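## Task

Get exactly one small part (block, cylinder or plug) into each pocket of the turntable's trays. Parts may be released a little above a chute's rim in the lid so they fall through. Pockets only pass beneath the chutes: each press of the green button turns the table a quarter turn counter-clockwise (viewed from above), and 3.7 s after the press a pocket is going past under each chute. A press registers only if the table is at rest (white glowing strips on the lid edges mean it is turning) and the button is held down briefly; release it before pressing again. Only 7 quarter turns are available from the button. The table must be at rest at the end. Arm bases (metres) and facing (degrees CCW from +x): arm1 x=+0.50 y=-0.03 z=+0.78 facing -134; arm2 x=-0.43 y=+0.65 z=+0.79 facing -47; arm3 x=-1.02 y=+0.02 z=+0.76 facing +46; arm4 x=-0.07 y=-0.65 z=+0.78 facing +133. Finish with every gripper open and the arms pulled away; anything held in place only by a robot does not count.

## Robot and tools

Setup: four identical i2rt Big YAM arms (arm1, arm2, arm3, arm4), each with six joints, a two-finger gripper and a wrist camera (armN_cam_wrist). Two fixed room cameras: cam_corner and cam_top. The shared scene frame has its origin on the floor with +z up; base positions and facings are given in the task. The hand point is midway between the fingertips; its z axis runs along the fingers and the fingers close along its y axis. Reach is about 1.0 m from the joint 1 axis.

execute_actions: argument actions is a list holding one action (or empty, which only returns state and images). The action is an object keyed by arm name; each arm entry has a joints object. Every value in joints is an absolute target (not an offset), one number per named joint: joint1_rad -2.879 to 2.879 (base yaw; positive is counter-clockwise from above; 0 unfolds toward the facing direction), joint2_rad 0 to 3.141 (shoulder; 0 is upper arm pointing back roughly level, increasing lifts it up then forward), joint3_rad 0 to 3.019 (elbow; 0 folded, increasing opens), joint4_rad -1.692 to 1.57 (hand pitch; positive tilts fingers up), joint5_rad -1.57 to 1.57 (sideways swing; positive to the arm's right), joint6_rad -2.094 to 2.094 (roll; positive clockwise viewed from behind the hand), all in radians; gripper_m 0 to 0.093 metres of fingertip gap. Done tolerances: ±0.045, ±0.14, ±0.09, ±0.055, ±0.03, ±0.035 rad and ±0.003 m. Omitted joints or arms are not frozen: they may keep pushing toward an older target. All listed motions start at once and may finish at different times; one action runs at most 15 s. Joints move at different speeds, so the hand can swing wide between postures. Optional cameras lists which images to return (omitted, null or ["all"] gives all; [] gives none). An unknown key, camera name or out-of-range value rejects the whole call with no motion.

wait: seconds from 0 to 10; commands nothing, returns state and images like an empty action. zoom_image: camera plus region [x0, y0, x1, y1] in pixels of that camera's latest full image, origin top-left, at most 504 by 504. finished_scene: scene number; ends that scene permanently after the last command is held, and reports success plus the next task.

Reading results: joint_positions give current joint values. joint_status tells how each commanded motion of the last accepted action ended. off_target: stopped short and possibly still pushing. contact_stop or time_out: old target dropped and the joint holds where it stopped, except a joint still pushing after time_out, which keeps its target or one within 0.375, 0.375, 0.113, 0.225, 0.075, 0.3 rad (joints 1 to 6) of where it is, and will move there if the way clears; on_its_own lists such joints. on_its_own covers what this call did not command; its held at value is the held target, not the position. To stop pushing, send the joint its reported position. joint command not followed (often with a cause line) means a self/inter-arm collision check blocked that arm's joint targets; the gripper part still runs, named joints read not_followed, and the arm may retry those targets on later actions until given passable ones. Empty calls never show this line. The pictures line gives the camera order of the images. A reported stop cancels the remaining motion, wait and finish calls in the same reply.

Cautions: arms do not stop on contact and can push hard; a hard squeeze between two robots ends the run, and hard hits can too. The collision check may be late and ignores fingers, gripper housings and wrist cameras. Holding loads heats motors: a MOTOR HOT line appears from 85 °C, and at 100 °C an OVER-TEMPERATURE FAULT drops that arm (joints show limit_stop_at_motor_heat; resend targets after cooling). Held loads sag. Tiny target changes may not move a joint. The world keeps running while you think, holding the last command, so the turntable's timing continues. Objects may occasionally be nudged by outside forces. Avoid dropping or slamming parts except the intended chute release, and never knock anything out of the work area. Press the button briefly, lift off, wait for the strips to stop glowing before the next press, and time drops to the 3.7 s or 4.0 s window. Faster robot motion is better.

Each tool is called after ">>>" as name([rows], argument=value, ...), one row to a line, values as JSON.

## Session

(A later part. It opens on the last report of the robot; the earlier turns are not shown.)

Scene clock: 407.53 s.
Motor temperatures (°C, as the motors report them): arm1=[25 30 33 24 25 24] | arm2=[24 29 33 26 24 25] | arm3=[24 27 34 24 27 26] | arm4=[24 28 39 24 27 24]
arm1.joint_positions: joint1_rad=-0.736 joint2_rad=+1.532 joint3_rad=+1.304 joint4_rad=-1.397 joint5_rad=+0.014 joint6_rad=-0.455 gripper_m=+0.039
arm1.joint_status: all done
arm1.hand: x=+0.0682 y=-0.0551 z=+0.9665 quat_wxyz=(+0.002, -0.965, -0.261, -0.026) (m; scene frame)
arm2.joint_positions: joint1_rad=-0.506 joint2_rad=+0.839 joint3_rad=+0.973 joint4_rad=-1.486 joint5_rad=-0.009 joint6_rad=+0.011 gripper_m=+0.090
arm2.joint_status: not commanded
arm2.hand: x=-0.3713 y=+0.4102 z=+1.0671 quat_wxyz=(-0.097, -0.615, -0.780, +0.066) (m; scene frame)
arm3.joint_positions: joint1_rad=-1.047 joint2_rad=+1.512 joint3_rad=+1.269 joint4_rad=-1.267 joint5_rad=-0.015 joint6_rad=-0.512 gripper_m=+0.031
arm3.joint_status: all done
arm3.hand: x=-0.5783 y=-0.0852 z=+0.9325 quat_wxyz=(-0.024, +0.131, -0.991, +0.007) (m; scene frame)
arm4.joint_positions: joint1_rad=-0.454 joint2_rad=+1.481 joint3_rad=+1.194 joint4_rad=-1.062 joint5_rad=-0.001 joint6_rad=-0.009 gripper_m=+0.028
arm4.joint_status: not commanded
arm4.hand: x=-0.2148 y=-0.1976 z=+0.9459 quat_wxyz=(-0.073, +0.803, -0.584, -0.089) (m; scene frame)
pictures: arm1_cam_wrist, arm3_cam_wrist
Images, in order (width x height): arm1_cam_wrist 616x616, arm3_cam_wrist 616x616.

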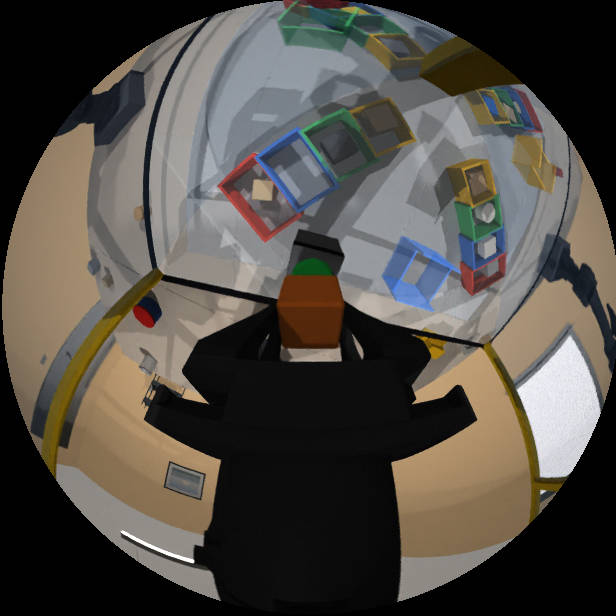

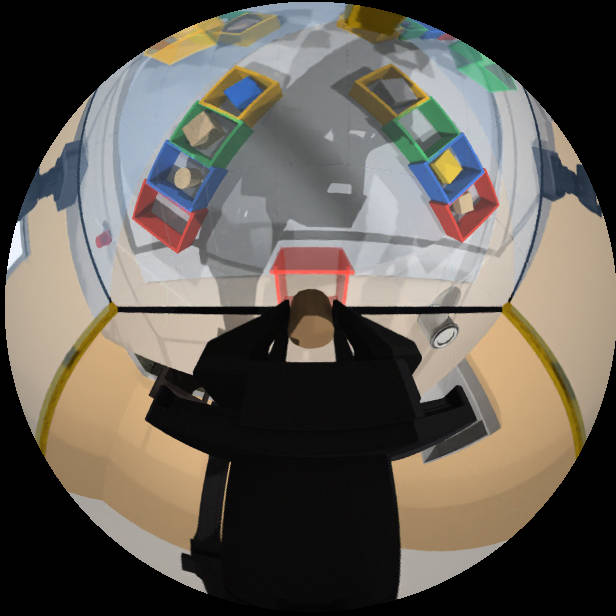

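>>> execute_actions([
  {"arm1":{"joints":{"joint2_rad":1.63}}},
], cameras=[])

>>> execute_actions([
  {"arm1":{"joints":{"joint3_rad":1.52,"joint4_rad":-1.345}}},
], cameras=[])

>>> execute_actions([
  {"arm1":{"joints":{"joint1_rad":-0.99,"joint2_rad":1.715}}},
], cameras=[])

>>> wait(seconds=0.68)

>>> execute_actions([
  {"arm1":{"joints":{"gripper_m":0.09}},"arm4":{"joints":{"gripper_m":0.09}},"arm3":{"joints":{"gripper_m":0.09}}},
], cameras=[])

>>> execute_actions([
  {"arm1":{"joints":{"joint2_rad":0.85,"joint3_rad":1.0}},"arm4":{"joints":{"joint2_rad":0.7,"joint4_rad":-1.5}},"arm3":{"joints":{"joint2_rad":0.7}}},
], cameras=[])

>>> wait(seconds=2.5)

Scene clock: 422.13 s.
Motor temperatures (°C, as the motors report them): arm1=[25 30 33 24 25 24] | arm2=[24 29 32 26 24 25] | arm3=[24 27 35 24 27 26] | arm4=[24 28 39 24 27 24]
arm1.joint_positions: joint1_rad=-0.736 joint2_rad=+1.597 joint3_rad=+1.316 joint4_rad=-1.401 joint5_rad=+0.015 joint6_rad=-0.455 gripper_m=+0.039
arm1.joint_status: all done
arm1.hand: x=+0.0622 y=-0.0554 z=+0.9442 quat_wxyz=(-0.003, -0.964, -0.261, -0.053) (m; scene frame)
arm2.joint_positions: joint1_rad=-0.506 joint2_rad=+0.839 joint3_rad=+0.973 joint4_rad=-1.486 joint5_rad=-0.009 joint6_rad=+0.011 gripper_m=+0.090
arm2.joint_status: not commanded
arm2.hand: x=-0.3713 y=+0.4102 z=+1.0671 quat_wxyz=(-0.097, -0.615, -0.780, +0.066) (m; scene frame)
arm3.joint_positions: joint1_rad=-1.047 joint2_rad=+1.512 joint3_rad=+1.269 joint4_rad=-1.267 joint5_rad=-0.015 joint6_rad=-0.512 gripper_m=+0.031
arm3.joint_status: not commanded
arm3.hand: x=-0.5783 y=-0.0852 z=+0.9325 quat_wxyz=(-0.024, +0.131, -0.991, +0.007) (m; scene frame)
arm4.joint_positions: joint1_rad=-0.454 joint2_rad=+1.481 joint3_rad=+1.194 joint4_rad=-1.062 joint5_rad=-0.001 joint6_rad=-0.009 gripper_m=+0.028
arm4.joint_status: not commanded
arm4.hand: x=-0.2148 y=-0.1976 z=+0.9459 quat_wxyz=(-0.073, +0.803, -0.584, -0.089) (m; scene frame)
pictures: none
No camera images: the call's "cameras" was empty. Leave "cameras" out to get every camera's image.

Scene clock: 423.07 s.
Motor temperatures (°C, as the motors report them): arm1=[25 30 34 24 25 24] | arm2=[24 29 32 26 24 25] | arm3=[24 27 36 24 27 26] | arm4=[24 28 39 24 27 24]
arm1.joint_positions: joint1_rad=-0.736 joint2_rad=+1.627 joint3_rad=+1.483 joint4_rad=-1.353 joint5_rad=+0.015 joint6_rad=-0.455 gripper_m=+0.039
arm1.joint_status: all done
arm1.hand: x=-0.0050 y=-0.0603 z=+0.9921 quat_wxyz=(+0.015, -0.965, -0.261, +0.037) (m; scene frame)
arm2.joint_positions: joint1_rad=-0.506 joint2_rad=+0.839 joint3_rad=+0.973 joint4_rad=-1.486 joint5_rad=-0.009 joint6_rad=+0.011 gripper_m=+0.090
arm2.joint_status: not commanded
arm2.hand: x=-0.3713 y=+0.4102 z=+1.0671 quat_wxyz=(-0.097, -0.615, -0.780, +0.066) (m; scene frame)
arm3.joint_positions: joint1_rad=-1.047 joint2_rad=+1.512 joint3_rad=+1.269 joint4_rad=-1.267 joint5_rad=-0.015 joint6_rad=-0.512 gripper_m=+0.031
arm3.joint_status: not commanded
arm3.hand: x=-0.5783 y=-0.0852 z=+0.9325 quat_wxyz=(-0.024, +0.131, -0.991, +0.007) (m; scene frame)
arm4.joint_positions: joint1_rad=-0.454 joint2_rad=+1.481 joint3_rad=+1.194 joint4_rad=-1.062 joint5_rad=-0.001 joint6_rad=-0.009 gripper_m=+0.028
arm4.joint_status: not commanded
arm4.hand: x=-0.2148 y=-0.1976 z=+0.9459 quat_wxyz=(-0.073, +0.803, -0.584, -0.089) (m; scene frame)
pictures: none
No camera images: the call's "cameras" was empty. Leave "cameras" out to get every camera's image.

Scene clock: 424.30 s.
Motor temperatures (°C, as the motors report them): arm1=[25 30 34 24 25 24] | arm2=[24 29 32 26 24 25] | arm3=[24 27 36 24 27 26] | arm4=[24 28 39 24 27 24]
arm1.joint_positions: joint1_rad=-1.000 joint2_rad=+1.726 joint3_rad=+1.483 joint4_rad=-1.353 joint5_rad=+0.017 joint6_rad=-0.456 gripper_m=+0.039
arm1.joint_status: all done
arm1.hand: x=-0.0014 y=+0.0742 z=+0.9436 quat_wxyz=(+0.004, -0.991, -0.132, -0.012) (m; scene frame)
arm2.joint_positions: joint1_rad=-0.506 joint2_rad=+0.839 joint3_rad=+0.973 joint4_rad=-1.486 joint5_rad=-0.009 joint6_rad=+0.011 gripper_m=+0.090
arm2.joint_status: not commanded
arm2.hand: x=-0.3713 y=+0.4102 z=+1.0671 quat_wxyz=(-0.097, -0.615, -0.780, +0.066) (m; scene frame)
arm3.joint_positions: joint1_rad=-1.047 joint2_rad=+1.512 joint3_rad=+1.269 joint4_rad=-1.267 joint5_rad=-0.015 joint6_rad=-0.512 gripper_m=+0.031
arm3.joint_status: not commanded
arm3.hand: x=-0.5783 y=-0.0852 z=+0.9325 quat_wxyz=(-0.024, +0.131, -0.991, +0.007) (m; scene frame)
arm4.joint_positions: joint1_rad=-0.454 joint2_rad=+1.481 joint3_rad=+1.194 joint4_rad=-1.062 joint5_rad=-0.001 joint6_rad=-0.009 gripper_m=+0.028
arm4.joint_status: not commanded
arm4.hand: x=-0.2148 y=-0.1976 z=+0.9459 quat_wxyz=(-0.073, +0.803, -0.584, -0.089) (m; scene frame)
pictures: none
No camera images: the call's "cameras" was empty. Leave "cameras" out to get every camera's image.

Scene clock: 425.00 s.
Motor temperatures (°C, as the motors report them): arm1=[25 30 34 24 25 24] | arm2=[24 29 32 26 24 25] | arm3=[24 27 36 24 27 26] | arm4=[24 29 39 24 27 24]
arm1.joint_positions: joint1_rad=-1.000 joint2_rad=+1.726 joint3_rad=+1.483 joint4_rad=-1.353 joint5_rad=+0.017 joint6_rad=-0.456 gripper_m=+0.039
arm1.joint_status: all done
arm1.hand: x=-0.0014 y=+0.0742 z=+0.9436 quat_wxyz=(+0.004, -0.991, -0.132, -0.012) (m; scene frame)
arm2.joint_positions: joint1_rad=-0.506 joint2_rad=+0.839 joint3_rad=+0.973 joint4_rad=-1.486 joint5_rad=-0.009 joint6_rad=+0.011 gripper_m=+0.090
arm2.joint_status: not commanded
arm2.hand: x=-0.3713 y=+0.4102 z=+1.0671 quat_wxyz=(-0.097, -0.615, -0.780, +0.066) (m; scene frame)
arm3.joint_positions: joint1_rad=-1.047 joint2_rad=+1.512 joint3_rad=+1.269 joint4_rad=-1.267 joint5_rad=-0.015 joint6_rad=-0.512 gripper_m=+0.031
arm3.joint_status: not commanded
arm3.hand: x=-0.5783 y=-0.0852 z=+0.9325 quat_wxyz=(-0.024, +0.131, -0.991, +0.007) (m; scene frame)
arm4.joint_positions: joint1_rad=-0.454 joint2_rad=+1.481 joint3_rad=+1.194 joint4_rad=-1.062 joint5_rad=-0.001 joint6_rad=-0.009 gripper_m=+0.028
arm4.joint_status: not commanded
arm4.hand: x=-0.2148 y=-0.1976 z=+0.9459 quat_wxyz=(-0.073, +0.803, -0.584, -0.089) (m; scene frame)
wait: 0.70 s; at rest by 0.27 s
pictures: arm1_cam_wrist, arm2_cam_wrist, arm3_cam_wrist, arm4_cam_wrist, cam_corner, cam_top
Images, in order (width x height): arm1_cam_wrist 616x616, arm2_cam_wrist 616x616, arm3_cam_wrist 616x616, arm4_cam_wrist 616x616, cam_corner 672x504, cam_top 672x504.

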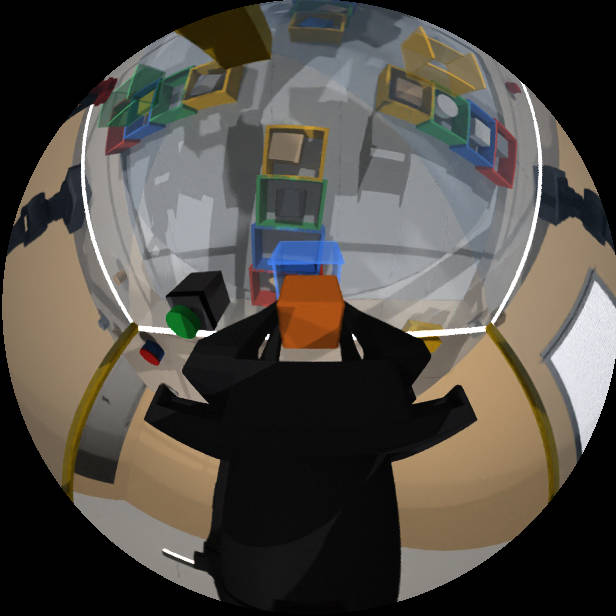

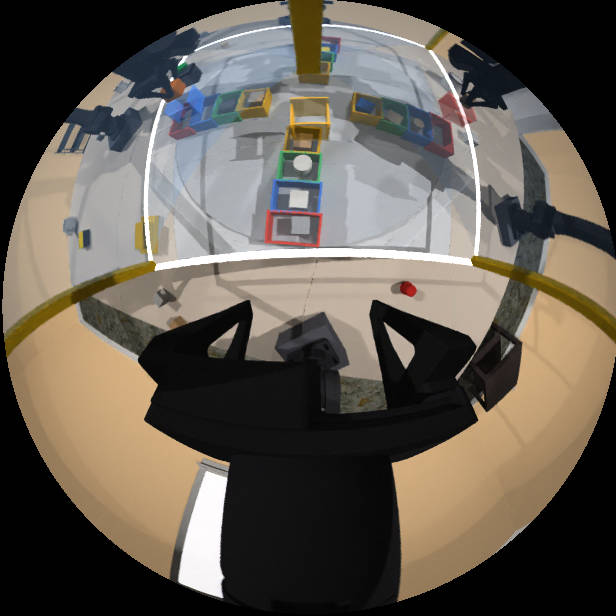

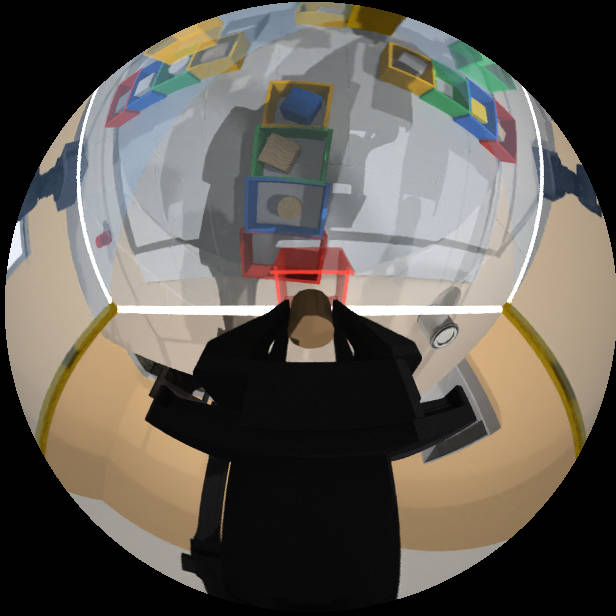

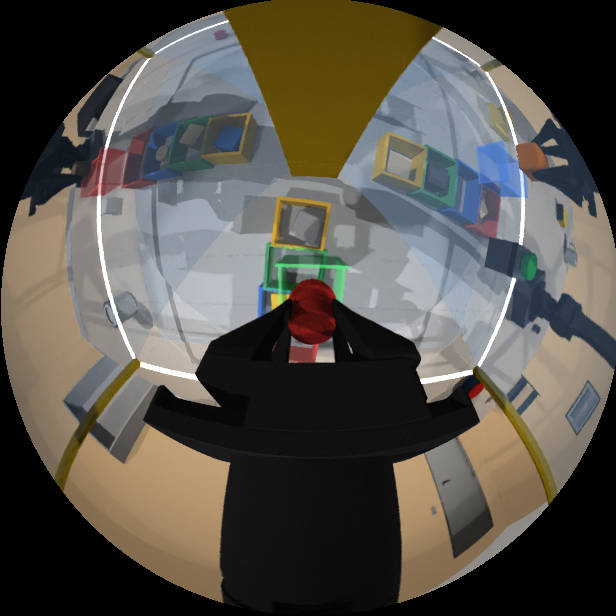

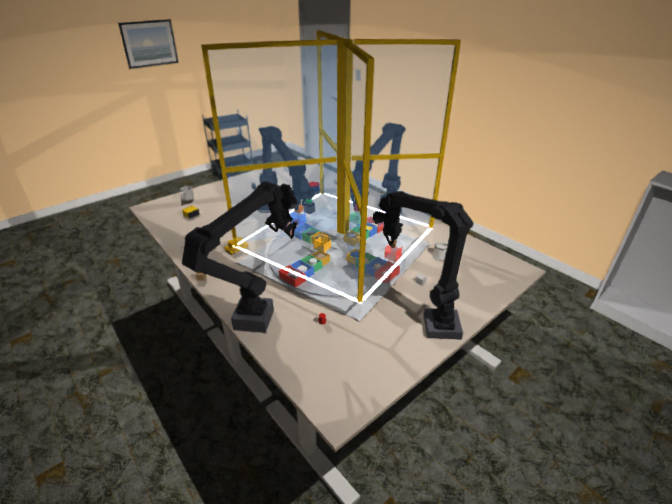

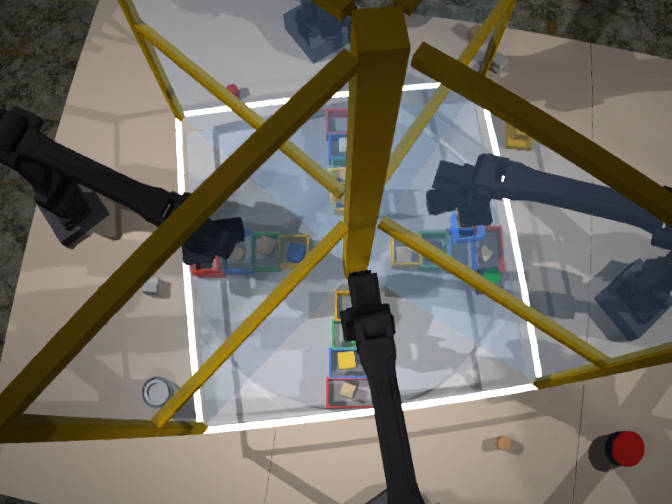

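Scene clock: 425.67 s.
Motor temperatures (°C, as the motors report them): arm1=[25 30 34 24 25 24] | arm2=[24 29 32 26 24 25] | arm3=[24 27 36 24 27 26] | arm4=[24 29 39 24 27 24]
arm1.joint_positions: joint1_rad=-1.000 joint2_rad=+1.726 joint3_rad=+1.483 joint4_rad=-1.353 joint5_rad=+0.017 joint6_rad=-0.456 gripper_m=+0.090
arm1.joint_status: all done
arm1.hand: x=-0.0014 y=+0.0742 z=+0.9436 quat_wxyz=(+0.004, -0.991, -0.132, -0.012) (m; scene frame)
arm2.joint_positions: joint1_rad=-0.506 joint2_rad=+0.839 joint3_rad=+0.973 joint4_rad=-1.486 joint5_rad=-0.009 joint6_rad=+0.011 gripper_m=+0.090
arm2.joint_status: not commanded
arm2.hand: x=-0.3713 y=+0.4102 z=+1.0671 quat_wxyz=(-0.097, -0.615, -0.780, +0.066) (m; scene frame)
arm3.joint_positions: joint1_rad=-1.047 joint2_rad=+1.512 joint3_rad=+1.269 joint4_rad=-1.267 joint5_rad=-0.015 joint6_rad=-0.512 gripper_m=+0.090
arm3.joint_status: all done
arm3.hand: x=-0.5783 y=-0.0852 z=+0.9325 quat_wxyz=(-0.024, +0.131, -0.991, +0.007) (m; scene frame)
arm4.joint_positions: joint1_rad=-0.454 joint2_rad=+1.481 joint3_rad=+1.194 joint4_rad=-1.062 joint5_rad=-0.001 joint6_rad=-0.009 gripper_m=+0.090
arm4.joint_status: all done
arm4.hand: x=-0.2148 y=-0.1976 z=+0.9459 quat_wxyz=(-0.073, +0.803, -0.584, -0.089) (m; scene frame)
pictures: none
No camera images: the call's "cameras" was empty. Leave "cameras" out to get every camera's image.

Scene clock: 427.23 s.
Motor temperatures (°C, as the motors report them): arm1=[25 30 34 24 25 24] | arm2=[24 29 32 26 24 25] | arm3=[24 27 36 24 27 26] | arm4=[24 28 39 24 27 24]
arm1.joint_positions: joint1_rad=-1.000 joint2_rad=+0.840 joint3_rad=+1.002 joint4_rad=-1.347 joint5_rad=+0.017 joint6_rad=-0.456 gripper_m=+0.090
arm1.joint_status: all done
arm1.hand: x=+0.2181 y=+0.0320 z=+1.0779 quat_wxyz=(+0.069, -0.973, -0.128, +0.182) (m; scene frame)
arm2.joint_positions: joint1_rad=-0.506 joint2_rad=+0.839 joint3_rad=+0.973 joint4_rad=-1.486 joint5_rad=-0.009 joint6_rad=+0.011 gripper_m=+0.090
arm2.joint_status: not commanded
arm2.hand: x=-0.3713 y=+0.4102 z=+1.0671 quat_wxyz=(-0.097, -0.615, -0.780, +0.066) (m; scene frame)
arm3.joint_positions: joint1_rad=-1.047 joint2_rad=+0.689 joint3_rad=+1.282 joint4_rad=-1.266 joint5_rad=-0.015 joint6_rad=-0.512 gripper_m=+0.090
arm3.joint_status: all done
arm3.hand: x=-0.7404 y=-0.0407 z=+1.2430 quat_wxyz=(-0.399, +0.123, -0.895, +0.157) (m; scene frame)
arm4.joint_positions: joint1_rad=-0.454 joint2_rad=+0.696 joint3_rad=+1.194 joint4_rad=-1.490 joint5_rad=-0.001 joint6_rad=-0.009 gripper_m=+0.090
arm4.joint_status: all done
arm4.hand: x=-0.1482 y=-0.4208 z=+1.1800 quat_wxyz=(-0.176, +0.775, -0.562, -0.229) (m; scene frame)
pictures: none
No camera images: the call's "cameras" was empty. Leave "cameras" out to get every camera's image.

Scene clock: 429.73 s.
Motor temperatures (°C, as the motors report them): arm1=[25 30 34 24 25 24] | arm2=[24 29 32 26 24 25] | arm3=[24 27 36 24 27 26] | arm4=[24 28 39 24 27 24]
arm1.joint_positions: joint1_rad=-1.000 joint2_rad=+0.840 joint3_rad=+1.002 joint4_rad=-1.347 joint5_rad=+0.017 joint6_rad=-0.456 gripper_m=+0.090
arm1.joint_status: all done
arm1.hand: x=+0.2181 y=+0.0320 z=+1.0779 quat_wxyz=(+0.069, -0.973, -0.128, +0.182) (m; scene frame)
arm2.joint_positions: joint1_rad=-0.506 joint2_rad=+0.839 joint3_rad=+0.973 joint4_rad=-1.486 joint5_rad=-0.009 joint6_rad=+0.011 gripper_m=+0.090
arm2.joint_status: not commanded
arm2.hand: x=-0.3713 y=+0.4102 z=+1.0671 quat_wxyz=(-0.097, -0.615, -0.780, +0.066) (m; scene frame)
arm3.joint_positions: joint1_rad=-1.047 joint2_rad=+0.689 joint3_rad=+1.282 joint4_rad=-1.266 joint5_rad=-0.015 joint6_rad=-0.512 gripper_m=+0.090
arm3.joint_status: all done
arm3.hand: x=-0.7404 y=-0.0407 z=+1.2430 quat_wxyz=(-0.399, +0.123, -0.895, +0.157) (m; scene frame)
arm4.joint_positions: joint1_rad=-0.454 joint2_rad=+0.696 joint3_rad=+1.194 joint4_rad=-1.490 joint5_rad=-0.001 joint6_rad=-0.009 gripper_m=+0.090
arm4.joint_status: all done
arm4.hand: x=-0.1482 y=-0.4208 z=+1.1800 quat_wxyz=(-0.176, +0.775, -0.562, -0.229) (m; scene frame)
wait: 2.50 s; at rest by 0.27 s
pictures: arm1_cam_wrist, arm2_cam_wrist, arm3_cam_wrist, arm4_cam_wrist, cam_corner, cam_top
Images, in order (width x height): arm1_cam_wrist 616x616, arm2_cam_wrist 616x616, arm3_cam_wrist 616x616, arm4_cam_wrist 616x616, cam_corner 672x504, cam_top 672x504.

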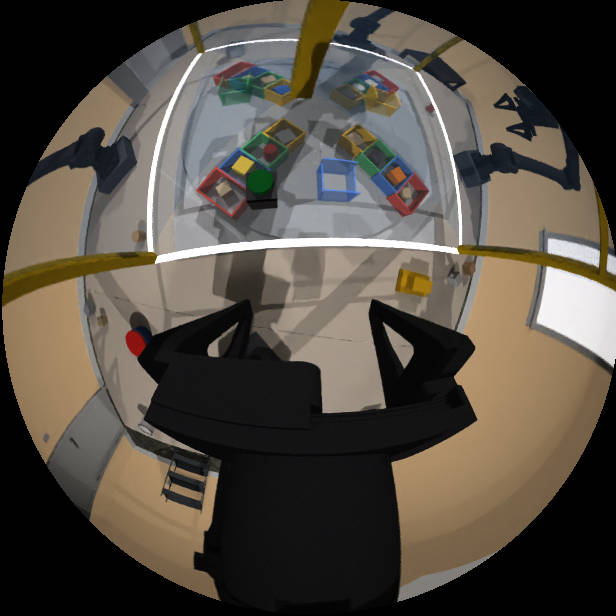

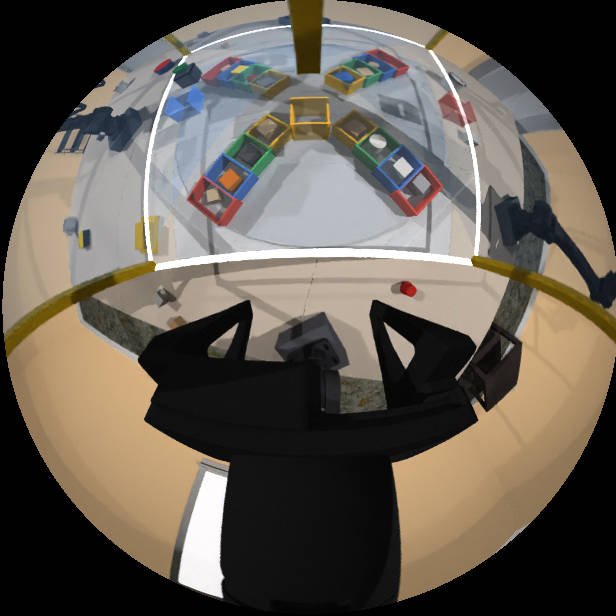

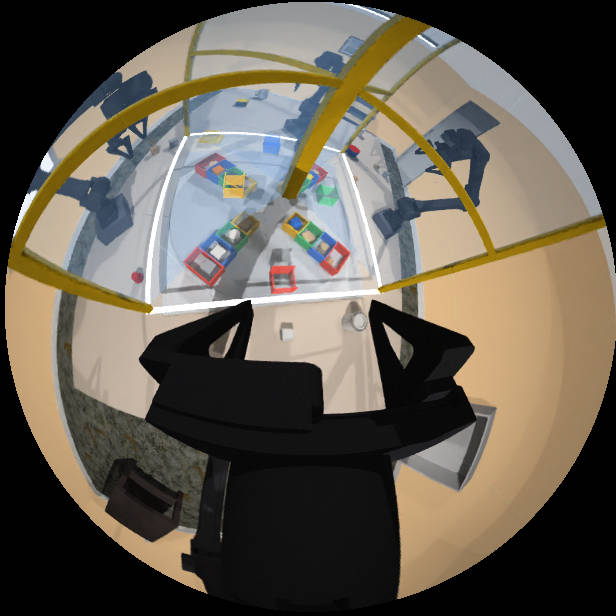

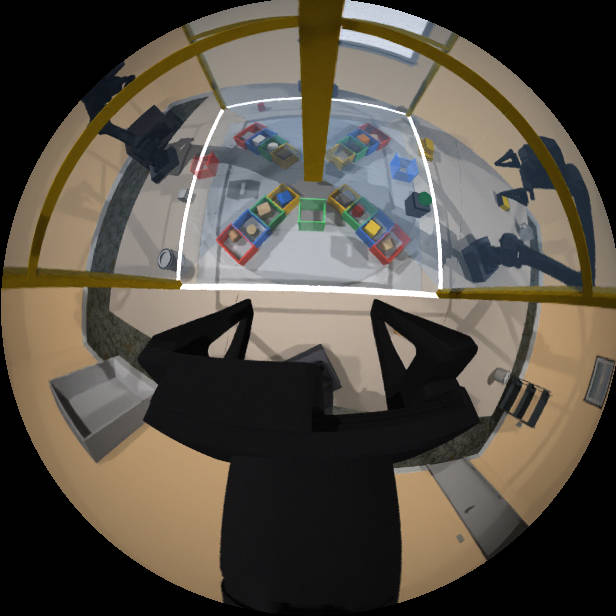

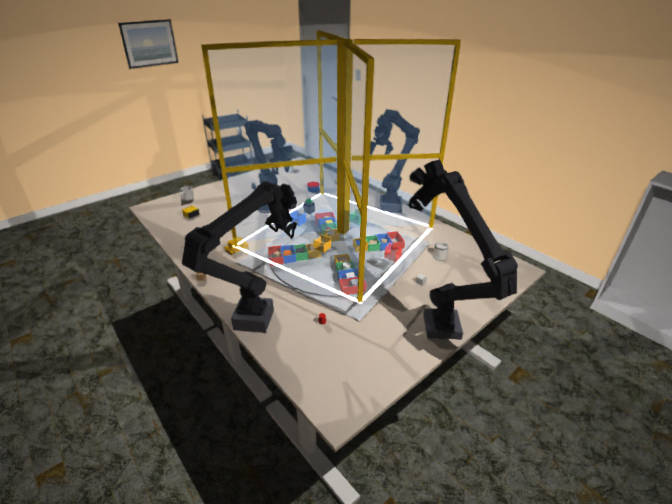

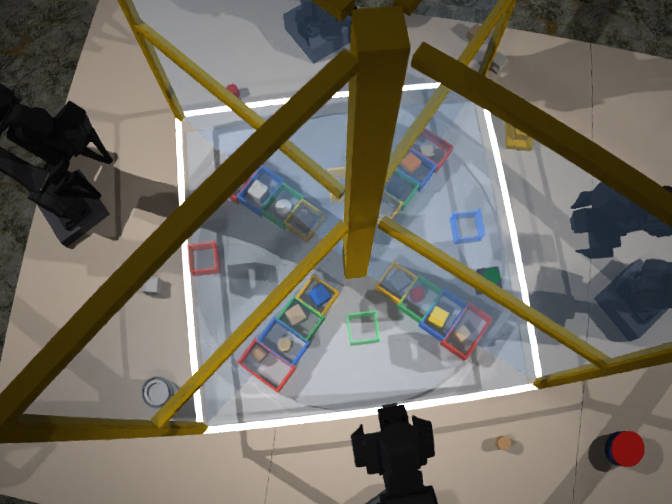

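All sixteen pockets look filled, and the turntable should be stopping now.

>>> execute_actions(actions=[], cameras=["cam_top"])

>>> finished_scene(scene=1)

Scene clock: 433.37 s.
Motor temperatures (°C, as the motors report them): arm1=[25 30 34 24 25 24] | arm2=[24 29 32 26 24 25] | arm3=[24 27 36 24 27 26] | arm4=[24 28 39 24 27 24]
arm1.joint_positions: joint1_rad=-1.000 joint2_rad=+0.840 joint3_rad=+1.002 joint4_rad=-1.347 joint5_rad=+0.017 joint6_rad=-0.456 gripper_m=+0.090
arm1.joint_status: all done
arm1.hand: x=+0.2181 y=+0.0320 z=+1.0779 quat_wxyz=(+0.069, -0.973, -0.128, +0.182) (m; scene frame)
arm2.joint_positions: joint1_rad=-0.506 joint2_rad=+0.839 joint3_rad=+0.973 joint4_rad=-1.486 joint5_rad=-0.009 joint6_rad=+0.011 gripper_m=+0.090
arm2.joint_status: not commanded
arm2.hand: x=-0.3713 y=+0.4102 z=+1.0671 quat_wxyz=(-0.097, -0.615, -0.780, +0.066) (m; scene frame)
arm3.joint_positions: joint1_rad=-1.047 joint2_rad=+0.689 joint3_rad=+1.282 joint4_rad=-1.266 joint5_rad=-0.015 joint6_rad=-0.512 gripper_m=+0.090
arm3.joint_status: all done
arm3.hand: x=-0.7404 y=-0.0407 z=+1.2430 quat_wxyz=(-0.399, +0.123, -0.895, +0.157) (m; scene frame)
arm4.joint_positions: joint1_rad=-0.454 joint2_rad=+0.696 joint3_rad=+1.194 joint4_rad=-1.490 joint5_rad=-0.001 joint6_rad=-0.009 gripper_m=+0.090
arm4.joint_status: all done
arm4.hand: x=-0.1482 y=-0.4208 z=+1.1800 quat_wxyz=(-0.176, +0.775, -0.562, -0.229) (m; scene frame)
pictures: cam_top
Images, in order (width x height): cam_top 672x504.

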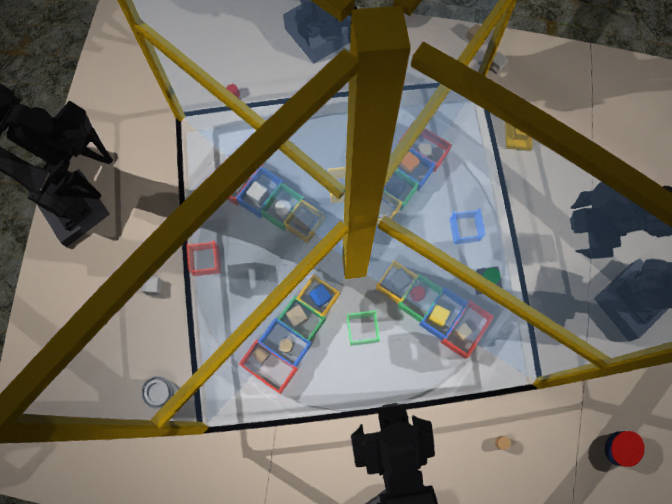

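The scene is finished: the task was done.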